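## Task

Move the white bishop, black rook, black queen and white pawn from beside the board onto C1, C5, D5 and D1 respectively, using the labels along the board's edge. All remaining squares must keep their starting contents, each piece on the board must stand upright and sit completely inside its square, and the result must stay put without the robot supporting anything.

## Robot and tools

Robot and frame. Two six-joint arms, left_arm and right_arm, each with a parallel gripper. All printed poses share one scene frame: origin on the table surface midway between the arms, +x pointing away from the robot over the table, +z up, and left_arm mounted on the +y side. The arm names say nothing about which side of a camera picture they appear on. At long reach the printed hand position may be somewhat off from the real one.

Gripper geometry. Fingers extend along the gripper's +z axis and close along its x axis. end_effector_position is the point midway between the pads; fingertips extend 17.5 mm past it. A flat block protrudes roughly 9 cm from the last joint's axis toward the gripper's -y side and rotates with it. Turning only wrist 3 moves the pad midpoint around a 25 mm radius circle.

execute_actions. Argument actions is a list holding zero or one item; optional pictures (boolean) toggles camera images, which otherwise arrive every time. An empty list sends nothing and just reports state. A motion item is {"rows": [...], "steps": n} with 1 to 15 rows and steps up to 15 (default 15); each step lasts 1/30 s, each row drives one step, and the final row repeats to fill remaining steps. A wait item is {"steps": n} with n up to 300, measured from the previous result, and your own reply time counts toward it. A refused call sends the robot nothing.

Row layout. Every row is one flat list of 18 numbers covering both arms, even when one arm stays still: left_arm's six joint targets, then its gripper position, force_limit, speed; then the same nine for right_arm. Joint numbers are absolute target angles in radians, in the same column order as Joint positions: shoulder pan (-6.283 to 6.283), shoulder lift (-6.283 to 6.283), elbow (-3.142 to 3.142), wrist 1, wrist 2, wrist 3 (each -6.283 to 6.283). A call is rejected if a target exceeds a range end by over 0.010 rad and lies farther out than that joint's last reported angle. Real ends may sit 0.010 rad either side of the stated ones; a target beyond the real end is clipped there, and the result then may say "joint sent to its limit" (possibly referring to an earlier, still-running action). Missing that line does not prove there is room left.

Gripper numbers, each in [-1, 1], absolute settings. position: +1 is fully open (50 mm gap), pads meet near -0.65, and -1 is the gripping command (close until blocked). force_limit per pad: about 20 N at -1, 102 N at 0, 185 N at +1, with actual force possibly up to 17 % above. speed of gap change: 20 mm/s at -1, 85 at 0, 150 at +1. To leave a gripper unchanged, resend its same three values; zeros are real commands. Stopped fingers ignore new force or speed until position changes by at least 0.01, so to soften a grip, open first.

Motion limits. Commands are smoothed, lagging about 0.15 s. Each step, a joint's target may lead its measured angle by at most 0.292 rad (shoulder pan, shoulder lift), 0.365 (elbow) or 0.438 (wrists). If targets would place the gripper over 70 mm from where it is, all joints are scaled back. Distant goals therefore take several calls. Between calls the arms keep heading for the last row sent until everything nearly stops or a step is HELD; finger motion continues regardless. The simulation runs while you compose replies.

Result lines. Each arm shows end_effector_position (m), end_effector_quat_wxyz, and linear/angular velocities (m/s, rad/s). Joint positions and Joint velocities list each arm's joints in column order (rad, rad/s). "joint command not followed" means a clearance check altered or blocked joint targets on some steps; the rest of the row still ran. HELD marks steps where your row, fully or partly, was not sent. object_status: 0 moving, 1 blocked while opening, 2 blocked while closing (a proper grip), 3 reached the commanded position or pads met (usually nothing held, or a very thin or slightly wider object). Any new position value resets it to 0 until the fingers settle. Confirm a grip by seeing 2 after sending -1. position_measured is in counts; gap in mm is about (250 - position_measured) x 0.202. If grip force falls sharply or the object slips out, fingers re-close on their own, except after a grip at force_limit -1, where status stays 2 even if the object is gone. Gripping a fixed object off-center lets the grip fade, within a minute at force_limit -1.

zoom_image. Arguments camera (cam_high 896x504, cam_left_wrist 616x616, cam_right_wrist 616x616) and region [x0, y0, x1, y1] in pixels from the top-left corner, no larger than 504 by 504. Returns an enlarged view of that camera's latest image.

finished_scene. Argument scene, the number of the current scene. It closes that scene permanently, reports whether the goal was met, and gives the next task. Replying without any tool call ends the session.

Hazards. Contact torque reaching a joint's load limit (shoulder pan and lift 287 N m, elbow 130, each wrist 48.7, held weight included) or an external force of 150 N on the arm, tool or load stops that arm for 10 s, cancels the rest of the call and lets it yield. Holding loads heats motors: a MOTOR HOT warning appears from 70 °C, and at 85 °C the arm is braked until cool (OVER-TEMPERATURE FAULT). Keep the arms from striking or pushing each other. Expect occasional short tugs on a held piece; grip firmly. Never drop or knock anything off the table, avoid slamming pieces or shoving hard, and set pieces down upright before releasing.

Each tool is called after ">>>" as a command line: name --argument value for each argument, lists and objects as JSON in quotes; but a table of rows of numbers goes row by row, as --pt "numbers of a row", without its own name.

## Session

>>> execute_actions --actions '[]'

Scene clock: 0.00 s of 5200.00 s.
left_arm: end_effector_position=(+0.6649, +0.5103, +0.3062) position_measured=3 object_status=3 end_effector_quat_wxyz=(-0.418, -0.438, +0.774, +0.186) end_effector_velocity=(-0.000, -0.000, -0.000) end_effector_angular_velocity=(+0.000, +0.001, -0.001) | right_arm: end_effector_position=(+0.3117, -0.5538, +0.1945) position_measured=3 object_status=3 end_effector_quat_wxyz=(-0.227, +0.347, +0.814, -0.407) end_effector_velocity=(+0.000, -0.000, +0.000) end_effector_angular_velocity=(-0.001, -0.001, -0.001)
Joint positions: left_arm=[ 2.593 -1.136  1.429 -0.962 -1.924 -2.772] | right_arm=[ 2.911 -1.715  2.446 -1.552 -2.257 -0.703]
Joint velocities: left_arm=[-0.     0.     0.     0.001  0.     0.001] | right_arm=[ 0.     0.    -0.001  0.    -0.     0.001]

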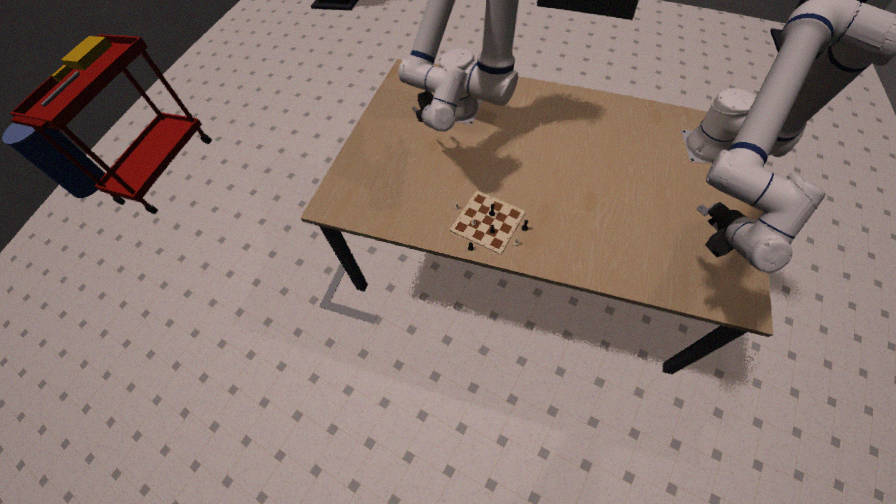

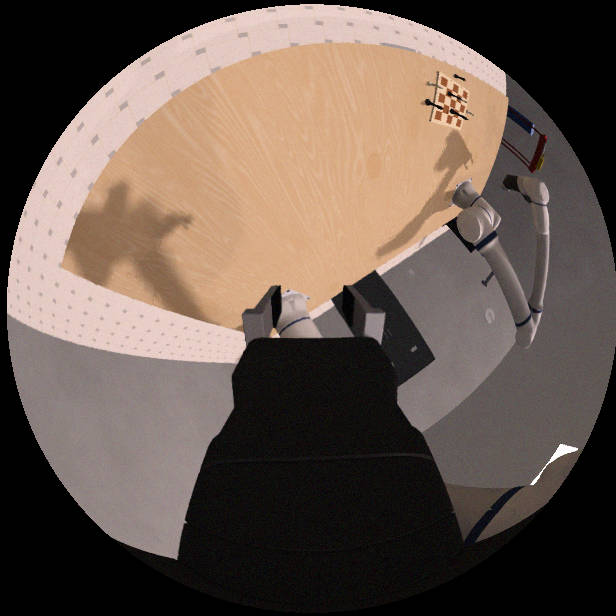

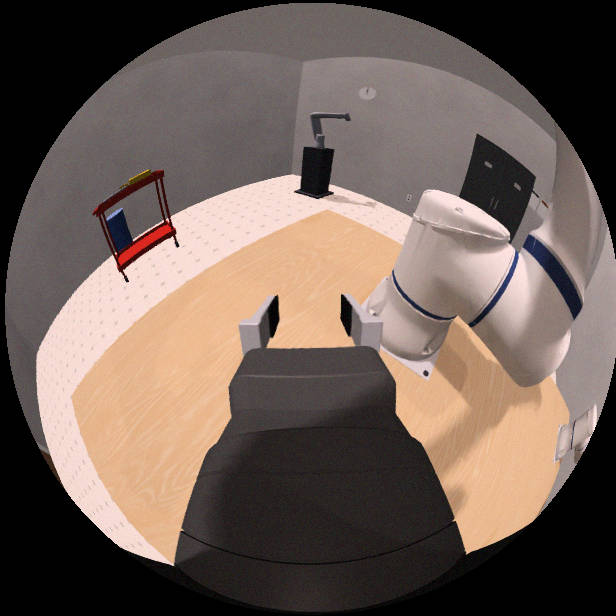

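>>> execute_actions --actions '[{"rows":[[2.593,-1.136,1.429,-0.962,-1.924,-2.772,1,0,0,3.55,-1.364,1.778,-1.985,-1.571,-1.16,0.3,0.5,0]]}]' --pictures false

>>> execute_actions --actions '[{"steps":45}]'

>>> zoom_image --camera "cam_right_wrist" --region '[220,150,400,330]'

Scene clock: 3.83 s of 5200.00 s.
left_arm: end_effector_position=(+0.6649, +0.5102, +0.3063) position_measured=3 object_status=3 end_effector_quat_wxyz=(-0.418, -0.438, +0.774, +0.186) end_effector_velocity=(+0.001, -0.001, -0.001) end_effector_angular_velocity=(+0.001, +0.001, -0.001) | right_arm: end_effector_position=(+0.4624, -0.4760, +0.1761) position_measured=107 object_status=3 end_effector_quat_wxyz=(-0.174, +0.288, +0.897, -0.288) end_effector_velocity=(+0.291, +0.215, -0.010) end_effector_angular_velocity=(+0.506, -0.331, +0.307)
Joint positions: left_arm=[ 2.593 -1.136  1.429 -0.962 -1.924 -2.772] | right_arm=[ 3.059 -1.576  2.261 -1.732 -2.035 -0.892]
Joint velocities: left_arm=[-0.001  0.002 -0.001 -0.     0.001 -0.   ] | right_arm=[ 0.307  0.234 -0.381 -0.28   0.456 -0.295]
Steps of this call (steps 1 to 90: nothing new was sent; then 0.33 s passed at rest; steps 91 to 105: all 15 steps of this action). Readings (joint positions | what the end effector reports):
91: left_arm=[2.593 -1.136 1.429 -0.962 -1.924 -2.772] | right_arm=[2.911 -1.715 2.445 -1.552 -2.257 -0.704] | left_arm position_measured=3 object_status=3 | right_arm position_measured=6 object_status=0
92: left_arm=[2.593 -1.136 1.429 -0.962 -1.924 -2.772] | right_arm=[2.920 -1.705 2.435 -1.566 -2.242 -0.718] | left_arm position_measured=3 object_status=3 | right_arm position_measured=20 object_status=0
94: left_arm=[2.593 -1.136 1.429 -0.962 -1.924 -2.772] | right_arm=[2.943 -1.683 2.405 -1.600 -2.208 -0.752] | left_arm position_measured=3 object_status=3 | right_arm position_measured=48 object_status=0
98: left_arm=[2.593 -1.136 1.429 -0.962 -1.924 -2.772] | right_arm=[2.985 -1.640 2.352 -1.655 -2.145 -0.810] | left_arm position_measured=3 object_status=3 | right_arm position_measured=103 object_status=0
105: the state above

Scene clock: 5.33 s of 5200.00 s.
left_arm: end_effector_position=(+0.6649, +0.5102, +0.3063) position_measured=3 object_status=3 end_effector_quat_wxyz=(-0.418, -0.438, +0.774, +0.186) end_effector_velocity=(-0.000, +0.001, +0.001) end_effector_angular_velocity=(-0.001, -0.001, +0.001) | right_arm: end_effector_position=(+0.6877, -0.0370, +0.2688) position_measured=107 object_status=3 end_effector_quat_wxyz=(-0.003, +0.002, +1.000, -0.006) end_effector_velocity=(+0.003, +0.085, +0.023) end_effector_angular_velocity=(+0.086, -0.041, +0.113)
Joint positions: left_arm=[ 2.593 -1.136  1.429 -0.962 -1.924 -2.772] | right_arm=[ 3.54  -1.368  1.787 -1.981 -1.579 -1.155]
Joint velocities: left_arm=[ 0.001 -0.001 -0.     0.001 -0.     0.   ] | right_arm=[ 0.078  0.029 -0.068 -0.033  0.062 -0.035]
Steps of this call (steps 1 to 45: the robot went on to your last target). Readings (joint positions | what the end effector reports):
1: left_arm=[2.593 -1.136 1.429 -0.962 -1.924 -2.772] | right_arm=[3.069 -1.568 2.248 -1.741 -2.019 -0.901] | left_arm position_measured=3 object_status=3 | right_arm position_measured=107 object_status=3
2: left_arm=[2.593 -1.136 1.429 -0.962 -1.924 -2.772] | right_arm=[3.079 -1.561 2.235 -1.750 -2.004 -0.911] | left_arm position_measured=3 object_status=3 | right_arm position_measured=107 object_status=3
4: left_arm=[2.593 -1.136 1.429 -0.962 -1.924 -2.772] | right_arm=[3.100 -1.547 2.209 -1.767 -1.973 -0.929] | left_arm position_measured=3 object_status=3 | right_arm position_measured=107 object_status=3
8: left_arm=[2.593 -1.136 1.429 -0.962 -1.924 -2.772] | right_arm=[3.141 -1.521 2.158 -1.797 -1.918 -0.961] | left_arm position_measured=3 object_status=3 | right_arm position_measured=107 object_status=3
45: the state above

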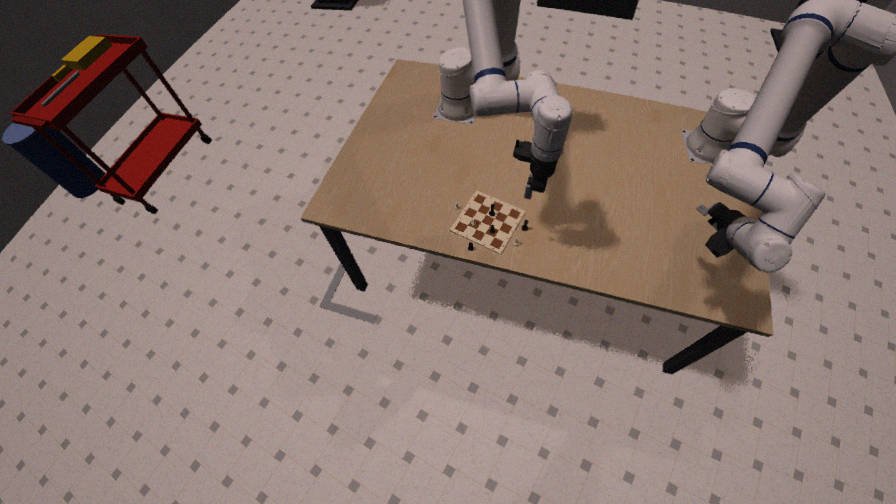

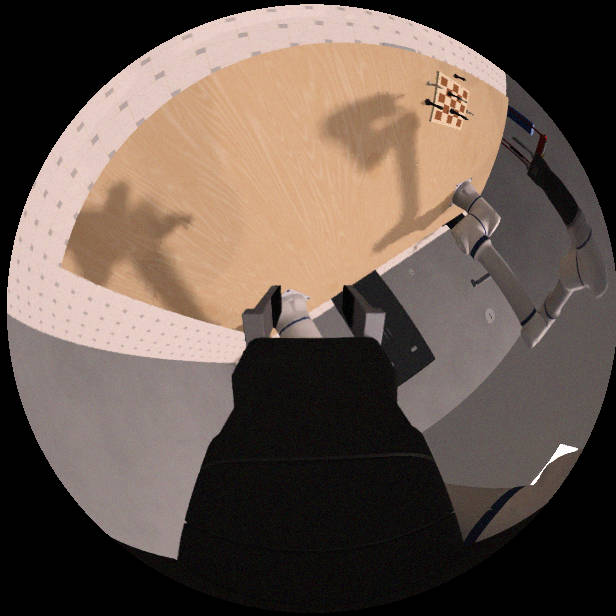

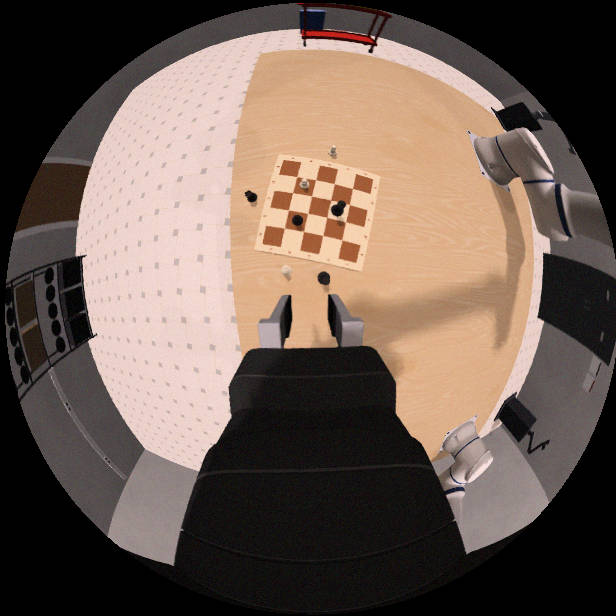

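Region (220, 150, 400, 330) of cam_right_wrist's 616x616 image, scaled by 2.800, with more detail than that image has.

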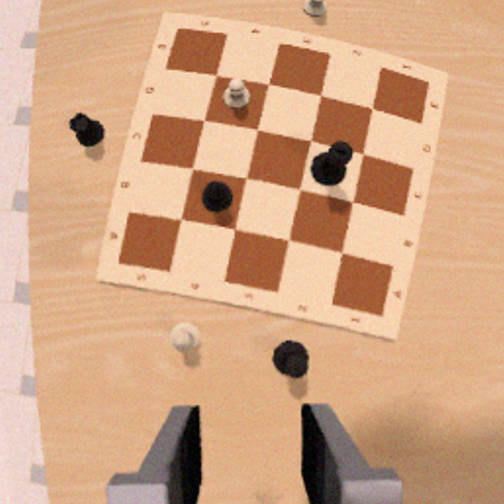

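>>> execute_actions --actions '[{"rows":[[2.593,-1.136,1.429,-0.962,-1.924,-2.772,1,0,0,3.576,-1.23,1.989,-2.33,-1.571,-1.134,0.3,0.5,0]]}]' --pictures false

>>> execute_actions --actions '[{"steps":15}]'

>>> zoom_image --camera "cam_right_wrist" --region '[220,180,400,360]'

Scene clock: 10.17 s of 5200.00 s.
left_arm: end_effector_position=(+0.6649, +0.5102, +0.3063) position_measured=3 object_status=3 end_effector_quat_wxyz=(-0.418, -0.438, +0.774, +0.186) end_effector_velocity=(+0.001, +0.000, -0.000) end_effector_angular_velocity=(-0.001, -0.001, +0.000) | right_arm: end_effector_position=(+0.6572, -0.0213, +0.1097) position_measured=107 object_status=3 end_effector_quat_wxyz=(-0.000, -0.006, +1.000, -0.000) end_effector_velocity=(-0.053, -0.003, -0.173) end_effector_angular_velocity=(+0.008, -0.018, -0.000)
Joint positions: left_arm=[ 2.593 -1.136  1.429 -0.962 -1.924 -2.772] | right_arm=[ 3.572 -1.248  1.96  -2.283 -1.571 -1.138]
Joint velocities: left_arm=[ 0.001  0.    -0.001 -0.001 -0.     0.001] | right_arm=[ 0.027  0.134  0.21  -0.363 -0.001  0.027]
Steps of this call (steps 1 to 30: the robot went on to your last target; steps 31 to 100: nothing new was sent; then 1.00 s passed at rest; steps 101 to 115: all 15 steps of this action). Readings (joint positions | what the end effector reports):
101: left_arm=[2.593 -1.136 1.429 -0.962 -1.924 -2.772] | right_arm=[3.550 -1.364 1.778 -1.985 -1.571 -1.160] | left_arm position_measured=3 object_status=3 | right_arm position_measured=107 object_status=3
102: left_arm=[2.593 -1.136 1.429 -0.962 -1.924 -2.772] | right_arm=[3.551 -1.359 1.786 -2.002 -1.571 -1.159] | left_arm position_measured=3 object_status=3 | right_arm position_measured=107 object_status=3
104: left_arm=[2.593 -1.136 1.429 -0.962 -1.924 -2.772] | right_arm=[3.555 -1.339 1.818 -2.048 -1.571 -1.155] | left_arm position_measured=3 object_status=3 | right_arm position_measured=107 object_status=3
108: left_arm=[2.593 -1.136 1.429 -0.962 -1.924 -2.772] | right_arm=[3.562 -1.305 1.871 -2.138 -1.571 -1.149] | left_arm position_measured=3 object_status=3 | right_arm position_measured=107 object_status=3
115: the state above

Scene clock: 10.67 s of 5200.00 s.
left_arm: end_effector_position=(+0.6649, +0.5102, +0.3063) position_measured=3 object_status=3 end_effector_quat_wxyz=(-0.418, -0.438, +0.774, +0.186) end_effector_velocity=(-0.000, +0.001, -0.000) end_effector_angular_velocity=(+0.000, +0.001, +0.001) | right_arm: end_effector_position=(+0.6492, -0.0223, +0.0869) position_measured=107 object_status=3 end_effector_quat_wxyz=(+0.000, -0.006, +1.000, -0.000) end_effector_velocity=(-0.001, -0.001, -0.003) end_effector_angular_velocity=(-0.001, -0.001, +0.001)
Joint positions: left_arm=[ 2.593 -1.136  1.429 -0.962 -1.924 -2.772] | right_arm=[ 3.576 -1.23   1.988 -2.329 -1.571 -1.134]
Joint velocities: left_arm=[ 0.001 -0.     0.001  0.     0.    -0.   ] | right_arm=[ 0.     0.002  0.005 -0.007 -0.001 -0.001]
Steps of this call (steps 1 to 15: the robot went on to your last target). Readings (joint positions | what the end effector reports):
1: left_arm=[2.593 -1.136 1.429 -0.962 -1.924 -2.772] | right_arm=[3.573 -1.244 1.967 -2.294 -1.571 -1.137] | left_arm position_measured=3 object_status=3 | right_arm position_measured=107 object_status=3
2: left_arm=[2.593 -1.136 1.429 -0.962 -1.924 -2.772] | right_arm=[3.574 -1.241 1.972 -2.302 -1.571 -1.136] | left_arm position_measured=3 object_status=3 | right_arm position_measured=107 object_status=3
4: left_arm=[2.593 -1.136 1.429 -0.962 -1.924 -2.772] | right_arm=[3.575 -1.237 1.979 -2.313 -1.571 -1.135] | left_arm position_measured=3 object_status=3 | right_arm position_measured=107 object_status=3
8: left_arm=[2.593 -1.136 1.429 -0.962 -1.924 -2.772] | right_arm=[3.576 -1.232 1.985 -2.324 -1.571 -1.134] | left_arm position_measured=3 object_status=3 | right_arm position_measured=107 object_status=3
15: the state above

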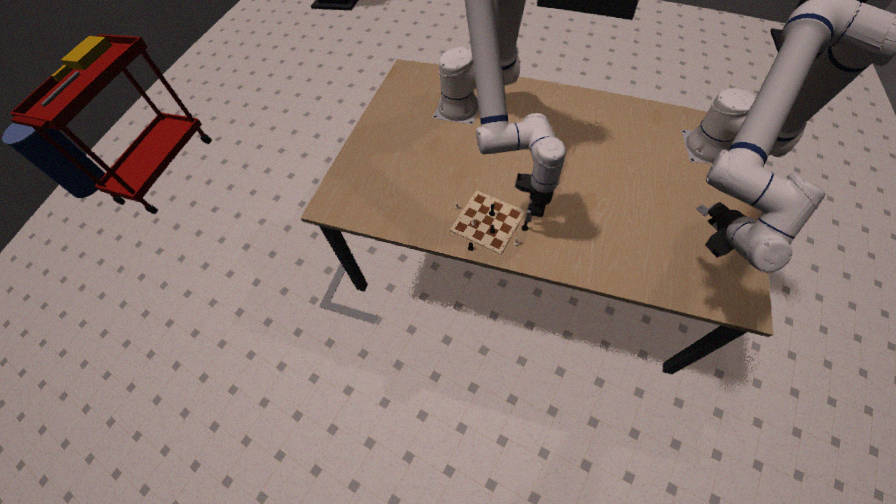

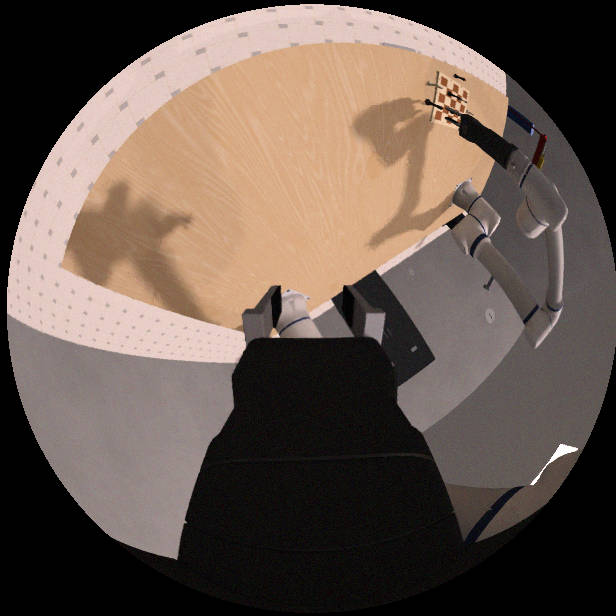

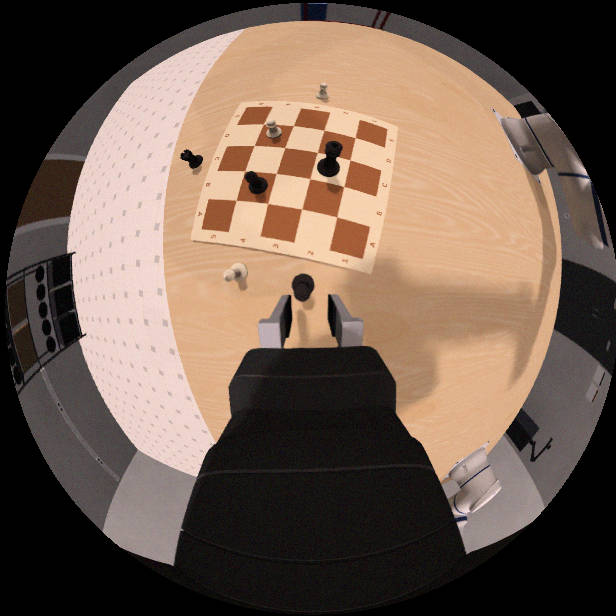

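Region (220, 180, 400, 360) of cam_right_wrist's 616x616 image, scaled by 2.800, with more detail than that image has.

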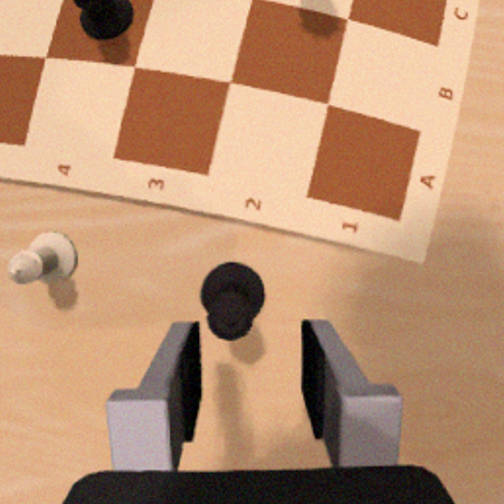

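>>> execute_actions --actions '[{"rows":[[2.593,-1.136,1.429,-0.962,-1.924,-2.772,1,0,0,3.564,-1.177,2.008,-2.402,-1.571,-1.146,0.6,0.5,0]]}]'

>>> execute_actions --actions '[{"rows":[[2.593,-1.136,1.429,-0.962,-1.924,-2.772,1,0,0,3.564,-1.177,2.008,-2.402,-1.571,-1.146,-1,0.5,0]]}]' --pictures false

>>> execute_actions --actions '[{"rows":[[2.593,-1.136,1.429,-0.962,-1.924,-2.772,1,0,0,3.564,-1.27,1.962,-2.263,-1.571,-1.146,-1,0.5,0]],"steps":12}]' --pictures false

>>> execute_actions --actions '[{"rows":[[2.593,-1.136,1.429,-0.962,-1.924,-2.772,1,0,0,3.259,-1.3076,2.0386,-2.302,-1.571,-1.451,-1,0.5,0]]}]' --pictures false

>>> execute_actions --actions '[{"steps":10}]' --pictures false

>>> execute_actions --actions '[{"rows":[[2.593,-1.136,1.429,-0.962,-1.924,-2.772,1,0,0,3.259,-1.236,2.0705,-2.4055,-1.571,-1.451,-1,0.5,0]]}]'

Scene clock: 17.70 s of 5200.00 s.
left_arm: end_effector_position=(+0.6649, +0.5102, +0.3063) position_measured=3 object_status=3 end_effector_quat_wxyz=(-0.418, -0.438, +0.774, +0.186) end_effector_velocity=(+0.000, +0.001, +0.000) end_effector_angular_velocity=(+0.000, -0.001, +0.000) | right_arm: end_effector_position=(+0.6556, -0.0288, +0.0471) position_measured=63 object_status=3 end_effector_quat_wxyz=(+0.000, -0.006, +1.000, -0.000) end_effector_velocity=(+0.001, -0.002, -0.010) end_effector_angular_velocity=(+0.000, +0.002, -0.001)
Joint positions: left_arm=[ 2.593 -1.136  1.429 -0.962 -1.924 -2.772] | right_arm=[ 3.564 -1.179  2.007 -2.4   -1.571 -1.146]
Joint velocities: left_arm=[ 0.001 -0.    -0.     0.     0.001  0.   ] | right_arm=[-0.003  0.012  0.005 -0.016  0.001 -0.002]
Steps of this call (steps 1 to 15: the robot went on to your last target; steps 16 to 90: nothing new was sent; then 3.53 s passed at rest; steps 91 to 105: all 15 steps of this action). Readings (joint positions | what the end effector reports):
91: left_arm=[2.593 -1.136 1.429 -0.962 -1.924 -2.772] | right_arm=[3.576 -1.230 1.989 -2.330 -1.571 -1.134] | left_arm position_measured=3 object_status=3 | right_arm position_measured=104 object_status=0
92: left_arm=[2.593 -1.136 1.429 -0.962 -1.924 -2.772] | right_arm=[3.575 -1.222 1.991 -2.342 -1.571 -1.136] | left_arm position_measured=3 object_status=3 | right_arm position_measured=90 object_status=0
94: left_arm=[2.593 -1.136 1.429 -0.962 -1.924 -2.772] | right_arm=[3.570 -1.203 1.999 -2.366 -1.571 -1.140] | left_arm position_measured=3 object_status=3 | right_arm position_measured=65 object_status=0
98: left_arm=[2.593 -1.136 1.429 -0.962 -1.924 -2.772] | right_arm=[3.566 -1.186 2.005 -2.389 -1.571 -1.144] | left_arm position_measured=3 object_status=3 | right_arm position_measured=63 object_status=0
105: the state above

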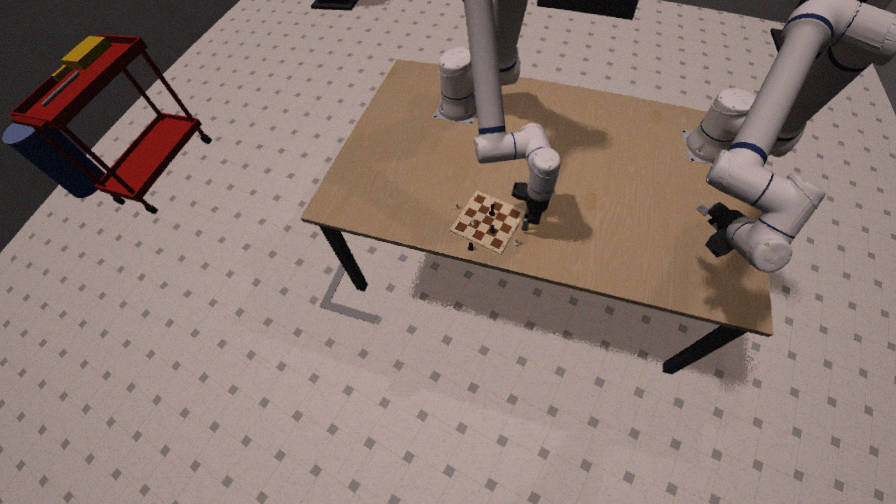

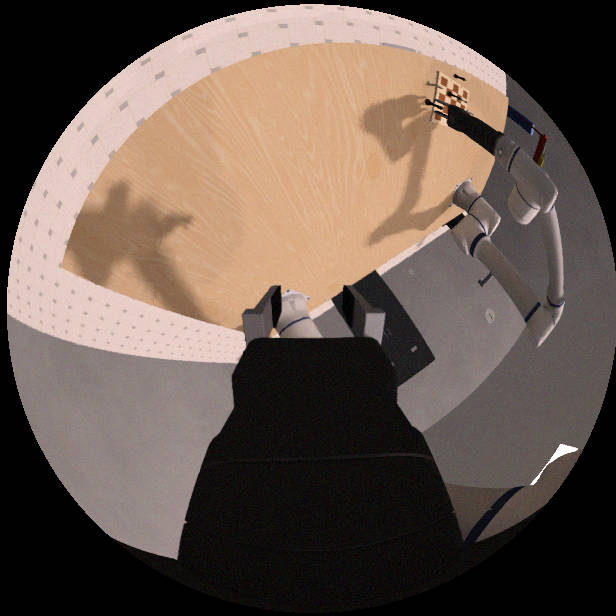

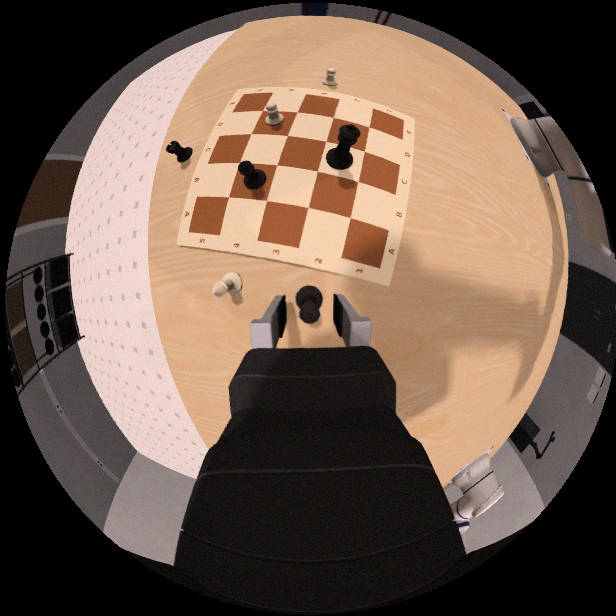

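Scene clock: 18.20 s of 5200.00 s.
left_arm: end_effector_position=(+0.6649, +0.5102, +0.3063) position_measured=3 object_status=3 end_effector_quat_wxyz=(-0.418, -0.438, +0.774, +0.186) end_effector_velocity=(+0.000, +0.000, +0.001) end_effector_angular_velocity=(-0.000, -0.002, +0.001) | right_arm: end_effector_position=(+0.6557, -0.0290, +0.0459) position_measured=194 object_status=0 end_effector_quat_wxyz=(+0.000, -0.006, +1.000, -0.000) end_effector_velocity=(-0.001, -0.000, +0.000) end_effector_angular_velocity=(+0.000, -0.000, -0.000)
Joint positions: left_arm=[ 2.593 -1.136  1.429 -0.962 -1.924 -2.772] | right_arm=[ 3.564 -1.177  2.008 -2.402 -1.571 -1.146]
Joint velocities: left_arm=[ 0.    -0.001 -0.001  0.    -0.    -0.001] | right_arm=[-0.    -0.001  0.001 -0.     0.     0.   ]
Steps of this call (steps 1 to 15: all 15 steps of this action). Readings (joint positions | what the end effector reports):
1: left_arm=[2.593 -1.136 1.429 -0.962 -1.924 -2.772] | right_arm=[3.564 -1.178 2.008 -2.400 -1.571 -1.146] | left_arm position_measured=3 object_status=3 | right_arm position_measured=66 object_status=0
2: left_arm=[2.593 -1.136 1.429 -0.962 -1.924 -2.772] | right_arm=[3.564 -1.178 2.008 -2.401 -1.571 -1.146] | left_arm position_measured=3 object_status=3 | right_arm position_measured=80 object_status=0
4: left_arm=[2.593 -1.136 1.429 -0.962 -1.924 -2.772] | right_arm=[3.564 -1.178 2.008 -2.401 -1.571 -1.146] | left_arm position_measured=3 object_status=3 | right_arm position_measured=108 object_status=0
8: left_arm=[2.593 -1.136 1.429 -0.962 -1.924 -2.772] | right_arm=[3.564 -1.177 2.008 -2.402 -1.571 -1.146] | left_arm position_measured=3 object_status=3 | right_arm position_measured=164 object_status=0
15: the state above

Scene clock: 18.60 s of 5200.00 s.
left_arm: end_effector_position=(+0.6649, +0.5102, +0.3063) position_measured=3 object_status=3 end_effector_quat_wxyz=(-0.418, -0.438, +0.774, +0.186) end_effector_velocity=(+0.001, -0.000, +0.001) end_effector_angular_velocity=(-0.001, -0.002, -0.001) | right_arm: end_effector_position=(+0.6568, -0.0285, +0.1174) position_measured=194 object_status=2 end_effector_quat_wxyz=(+0.000, -0.006, +1.000, -0.000) end_effector_velocity=(-0.001, -0.001, +0.040) end_effector_angular_velocity=(-0.001, +0.000, +0.001)
Joint positions: left_arm=[ 2.593 -1.136  1.429 -0.962 -1.924 -2.772] | right_arm=[ 3.564 -1.264  1.965 -2.272 -1.571 -1.146]
Joint velocities: left_arm=[-0.    -0.    -0.002 -0.     0.     0.001] | right_arm=[ 0.    -0.047 -0.025  0.072 -0.001 -0.001]
Steps of this call (steps 1 to 12: all 12 steps of this action). Readings (joint positions | what the end effector reports):
1: left_arm=[2.593 -1.136 1.429 -0.962 -1.924 -2.772] | right_arm=[3.564 -1.177 2.008 -2.402 -1.571 -1.146] | left_arm position_measured=3 object_status=3 | right_arm position_measured=194 object_status=0
2: left_arm=[2.593 -1.136 1.429 -0.962 -1.924 -2.772] | right_arm=[3.564 -1.187 2.005 -2.386 -1.571 -1.146] | left_arm position_measured=3 object_status=3 | right_arm position_measured=194 object_status=2
4: left_arm=[2.593 -1.136 1.429 -0.962 -1.924 -2.772] | right_arm=[3.564 -1.220 1.986 -2.339 -1.571 -1.146] | left_arm position_measured=3 object_status=3 | right_arm position_measured=194 object_status=2
8: left_arm=[2.593 -1.136 1.429 -0.962 -1.924 -2.772] | right_arm=[3.564 -1.252 1.971 -2.290 -1.571 -1.146] | left_arm position_measured=3 object_status=3 | right_arm position_measured=194 object_status=2
12: the state above

Scene clock: 19.10 s of 5200.00 s.
left_arm: end_effector_position=(+0.6649, +0.5102, +0.3063) position_measured=3 object_status=3 end_effector_quat_wxyz=(-0.418, -0.438, +0.774, +0.186) end_effector_velocity=(-0.000, -0.000, -0.000) end_effector_angular_velocity=(+0.001, +0.000, -0.001) | right_arm: end_effector_position=(+0.7230, -0.1867, +0.1139) position_measured=194 object_status=2 end_effector_quat_wxyz=(+0.000, -0.006, +1.000, -0.000) end_effector_velocity=(+0.100, -0.346, -0.011) end_effector_angular_velocity=(-0.000, -0.000, -0.007)
Joint positions: left_arm=[ 2.593 -1.136  1.429 -0.962 -1.924 -2.772] | right_arm=[ 3.328 -1.298  2.022 -2.295 -1.571 -1.383]
Joint velocities: left_arm=[-0.001  0.    -0.     0.     0.001 -0.   ] | right_arm=[-0.505 -0.068  0.122 -0.053 -0.    -0.498]
Steps of this call (steps 1 to 15: all 15 steps of this action). Readings (joint positions | what the end effector reports):
1: left_arm=[2.593 -1.136 1.429 -0.962 -1.924 -2.772] | right_arm=[3.564 -1.265 1.965 -2.270 -1.571 -1.146] | left_arm position_measured=3 object_status=3 | right_arm position_measured=194 object_status=2
2: left_arm=[2.593 -1.136 1.429 -0.962 -1.924 -2.772] | right_arm=[3.554 -1.267 1.966 -2.270 -1.571 -1.158] | left_arm position_measured=3 object_status=3 | right_arm position_measured=194 object_status=2
4: left_arm=[2.593 -1.136 1.429 -0.962 -1.924 -2.772] | right_arm=[3.517 -1.272 1.976 -2.275 -1.571 -1.195] | left_arm position_measured=3 object_status=3 | right_arm position_measured=194 object_status=2
8: left_arm=[2.593 -1.136 1.429 -0.962 -1.924 -2.772] | right_arm=[3.449 -1.281 1.992 -2.282 -1.571 -1.262] | left_arm position_measured=3 object_status=3 | right_arm position_measured=194 object_status=2
15: the state above

Scene clock: 19.43 s of 5200.00 s.
left_arm: end_effector_position=(+0.6649, +0.5102, +0.3063) position_measured=3 object_status=3 end_effector_quat_wxyz=(-0.418, -0.438, +0.774, +0.186) end_effector_velocity=(-0.000, -0.001, -0.001) end_effector_angular_velocity=(+0.001, +0.001, -0.001) | right_arm: end_effector_position=(+0.7340, -0.2305, +0.1125) position_measured=194 object_status=2 end_effector_quat_wxyz=(+0.000, -0.006, +1.000, -0.000) end_effector_velocity=(+0.006, -0.028, -0.001) end_effector_angular_velocity=(-0.000, +0.000, -0.001)
Joint positions: left_arm=[ 2.593 -1.136  1.429 -0.962 -1.924 -2.772] | right_arm=[ 3.264 -1.307  2.037 -2.301 -1.571 -1.446]
Joint velocities: left_arm=[-0.001  0.001  0.    -0.     0.    -0.001] | right_arm=[-0.04  -0.005  0.01  -0.004 -0.    -0.039]
Steps of this call (steps 1 to 10: the robot went on to your last target). Readings (joint positions | what the end effector reports):
1: left_arm=[2.593 -1.136 1.429 -0.962 -1.924 -2.772] | right_arm=[3.312 -1.300 2.026 -2.296 -1.571 -1.398] | left_arm position_measured=3 object_status=3 | right_arm position_measured=194 object_status=2
2: left_arm=[2.593 -1.136 1.429 -0.962 -1.924 -2.772] | right_arm=[3.300 -1.302 2.029 -2.298 -1.571 -1.410] | left_arm position_measured=3 object_status=3 | right_arm position_measured=194 object_status=2
4: left_arm=[2.593 -1.136 1.429 -0.962 -1.924 -2.772] | right_arm=[3.283 -1.304 2.033 -2.299 -1.571 -1.427] | left_arm position_measured=3 object_status=3 | right_arm position_measured=194 object_status=2
8: left_arm=[2.593 -1.136 1.429 -0.962 -1.924 -2.772] | right_arm=[3.268 -1.306 2.036 -2.301 -1.571 -1.442] | left_arm position_measured=3 object_status=3 | right_arm position_measured=194 object_status=2
10: the state above

Scene clock: 19.93 s of 5200.00 s.
left_arm: end_effector_position=(+0.6649, +0.5102, +0.3063) position_measured=3 object_status=3 end_effector_quat_wxyz=(-0.418, -0.438, +0.774, +0.186) end_effector_velocity=(-0.001, +0.000, -0.000) end_effector_angular_velocity=(+0.001, +0.003, +0.000) | right_arm: end_effector_position=(+0.7353, -0.2340, +0.0591) position_measured=194 object_status=2 end_effector_quat_wxyz=(+0.000, -0.006, +1.000, -0.000) end_effector_velocity=(-0.000, -0.001, -0.012) end_effector_angular_velocity=(-0.001, +0.001, +0.001)
Joint positions: left_arm=[ 2.593 -1.136  1.429 -0.962 -1.924 -2.772] | right_arm=[ 3.259 -1.238  2.07  -2.403 -1.571 -1.451]
Joint velocities: left_arm=[-0.    -0.     0.002  0.001 -0.     0.   ] | right_arm=[-0.001  0.016  0.007 -0.023 -0.    -0.002]
Steps of this call (steps 1 to 15: all 15 steps of this action). Readings (joint positions | what the end effector reports):
1: left_arm=[2.593 -1.136 1.429 -0.962 -1.924 -2.772] | right_arm=[3.263 -1.307 2.038 -2.302 -1.571 -1.447] | left_arm position_measured=3 object_status=3 | right_arm position_measured=194 object_status=2
2: left_arm=[2.593 -1.136 1.429 -0.962 -1.924 -2.772] | right_arm=[3.262 -1.298 2.041 -2.318 -1.571 -1.448] | left_arm position_measured=3 object_status=3 | right_arm position_measured=194 object_status=2
4: left_arm=[2.593 -1.136 1.429 -0.962 -1.924 -2.772] | right_arm=[3.261 -1.271 2.055 -2.353 -1.571 -1.449] | left_arm position_measured=3 object_status=3 | right_arm position_measured=194 object_status=2
8: left_arm=[2.593 -1.136 1.429 -0.962 -1.924 -2.772] | right_arm=[3.260 -1.249 2.065 -2.387 -1.571 -1.450] | left_arm position_measured=3 object_status=3 | right_arm position_measured=194 object_status=2
15: the state above

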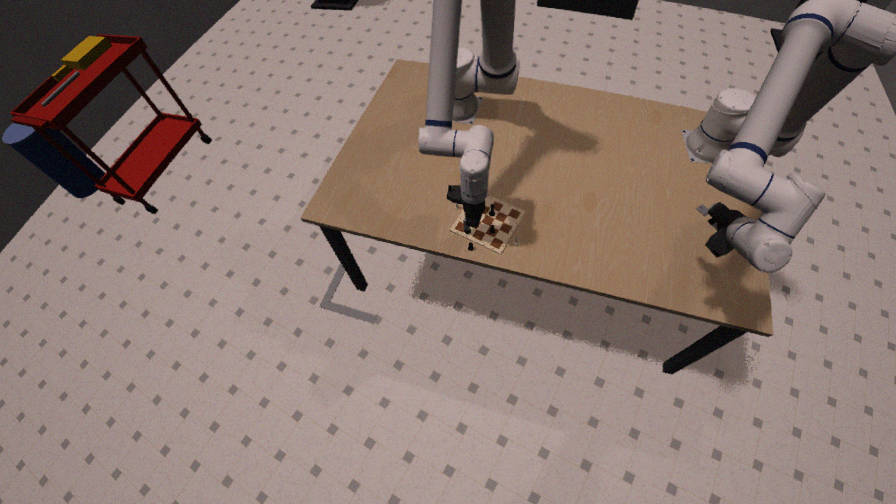

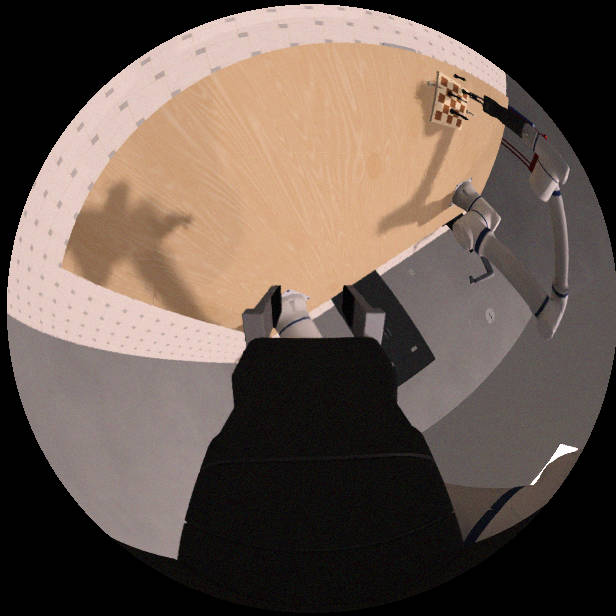

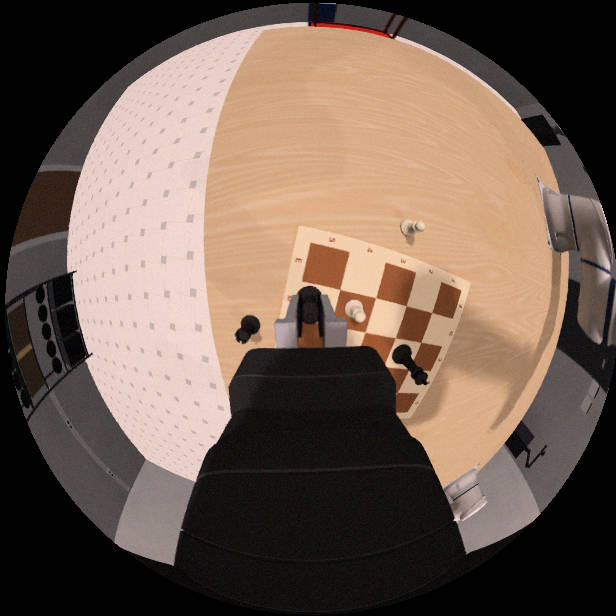

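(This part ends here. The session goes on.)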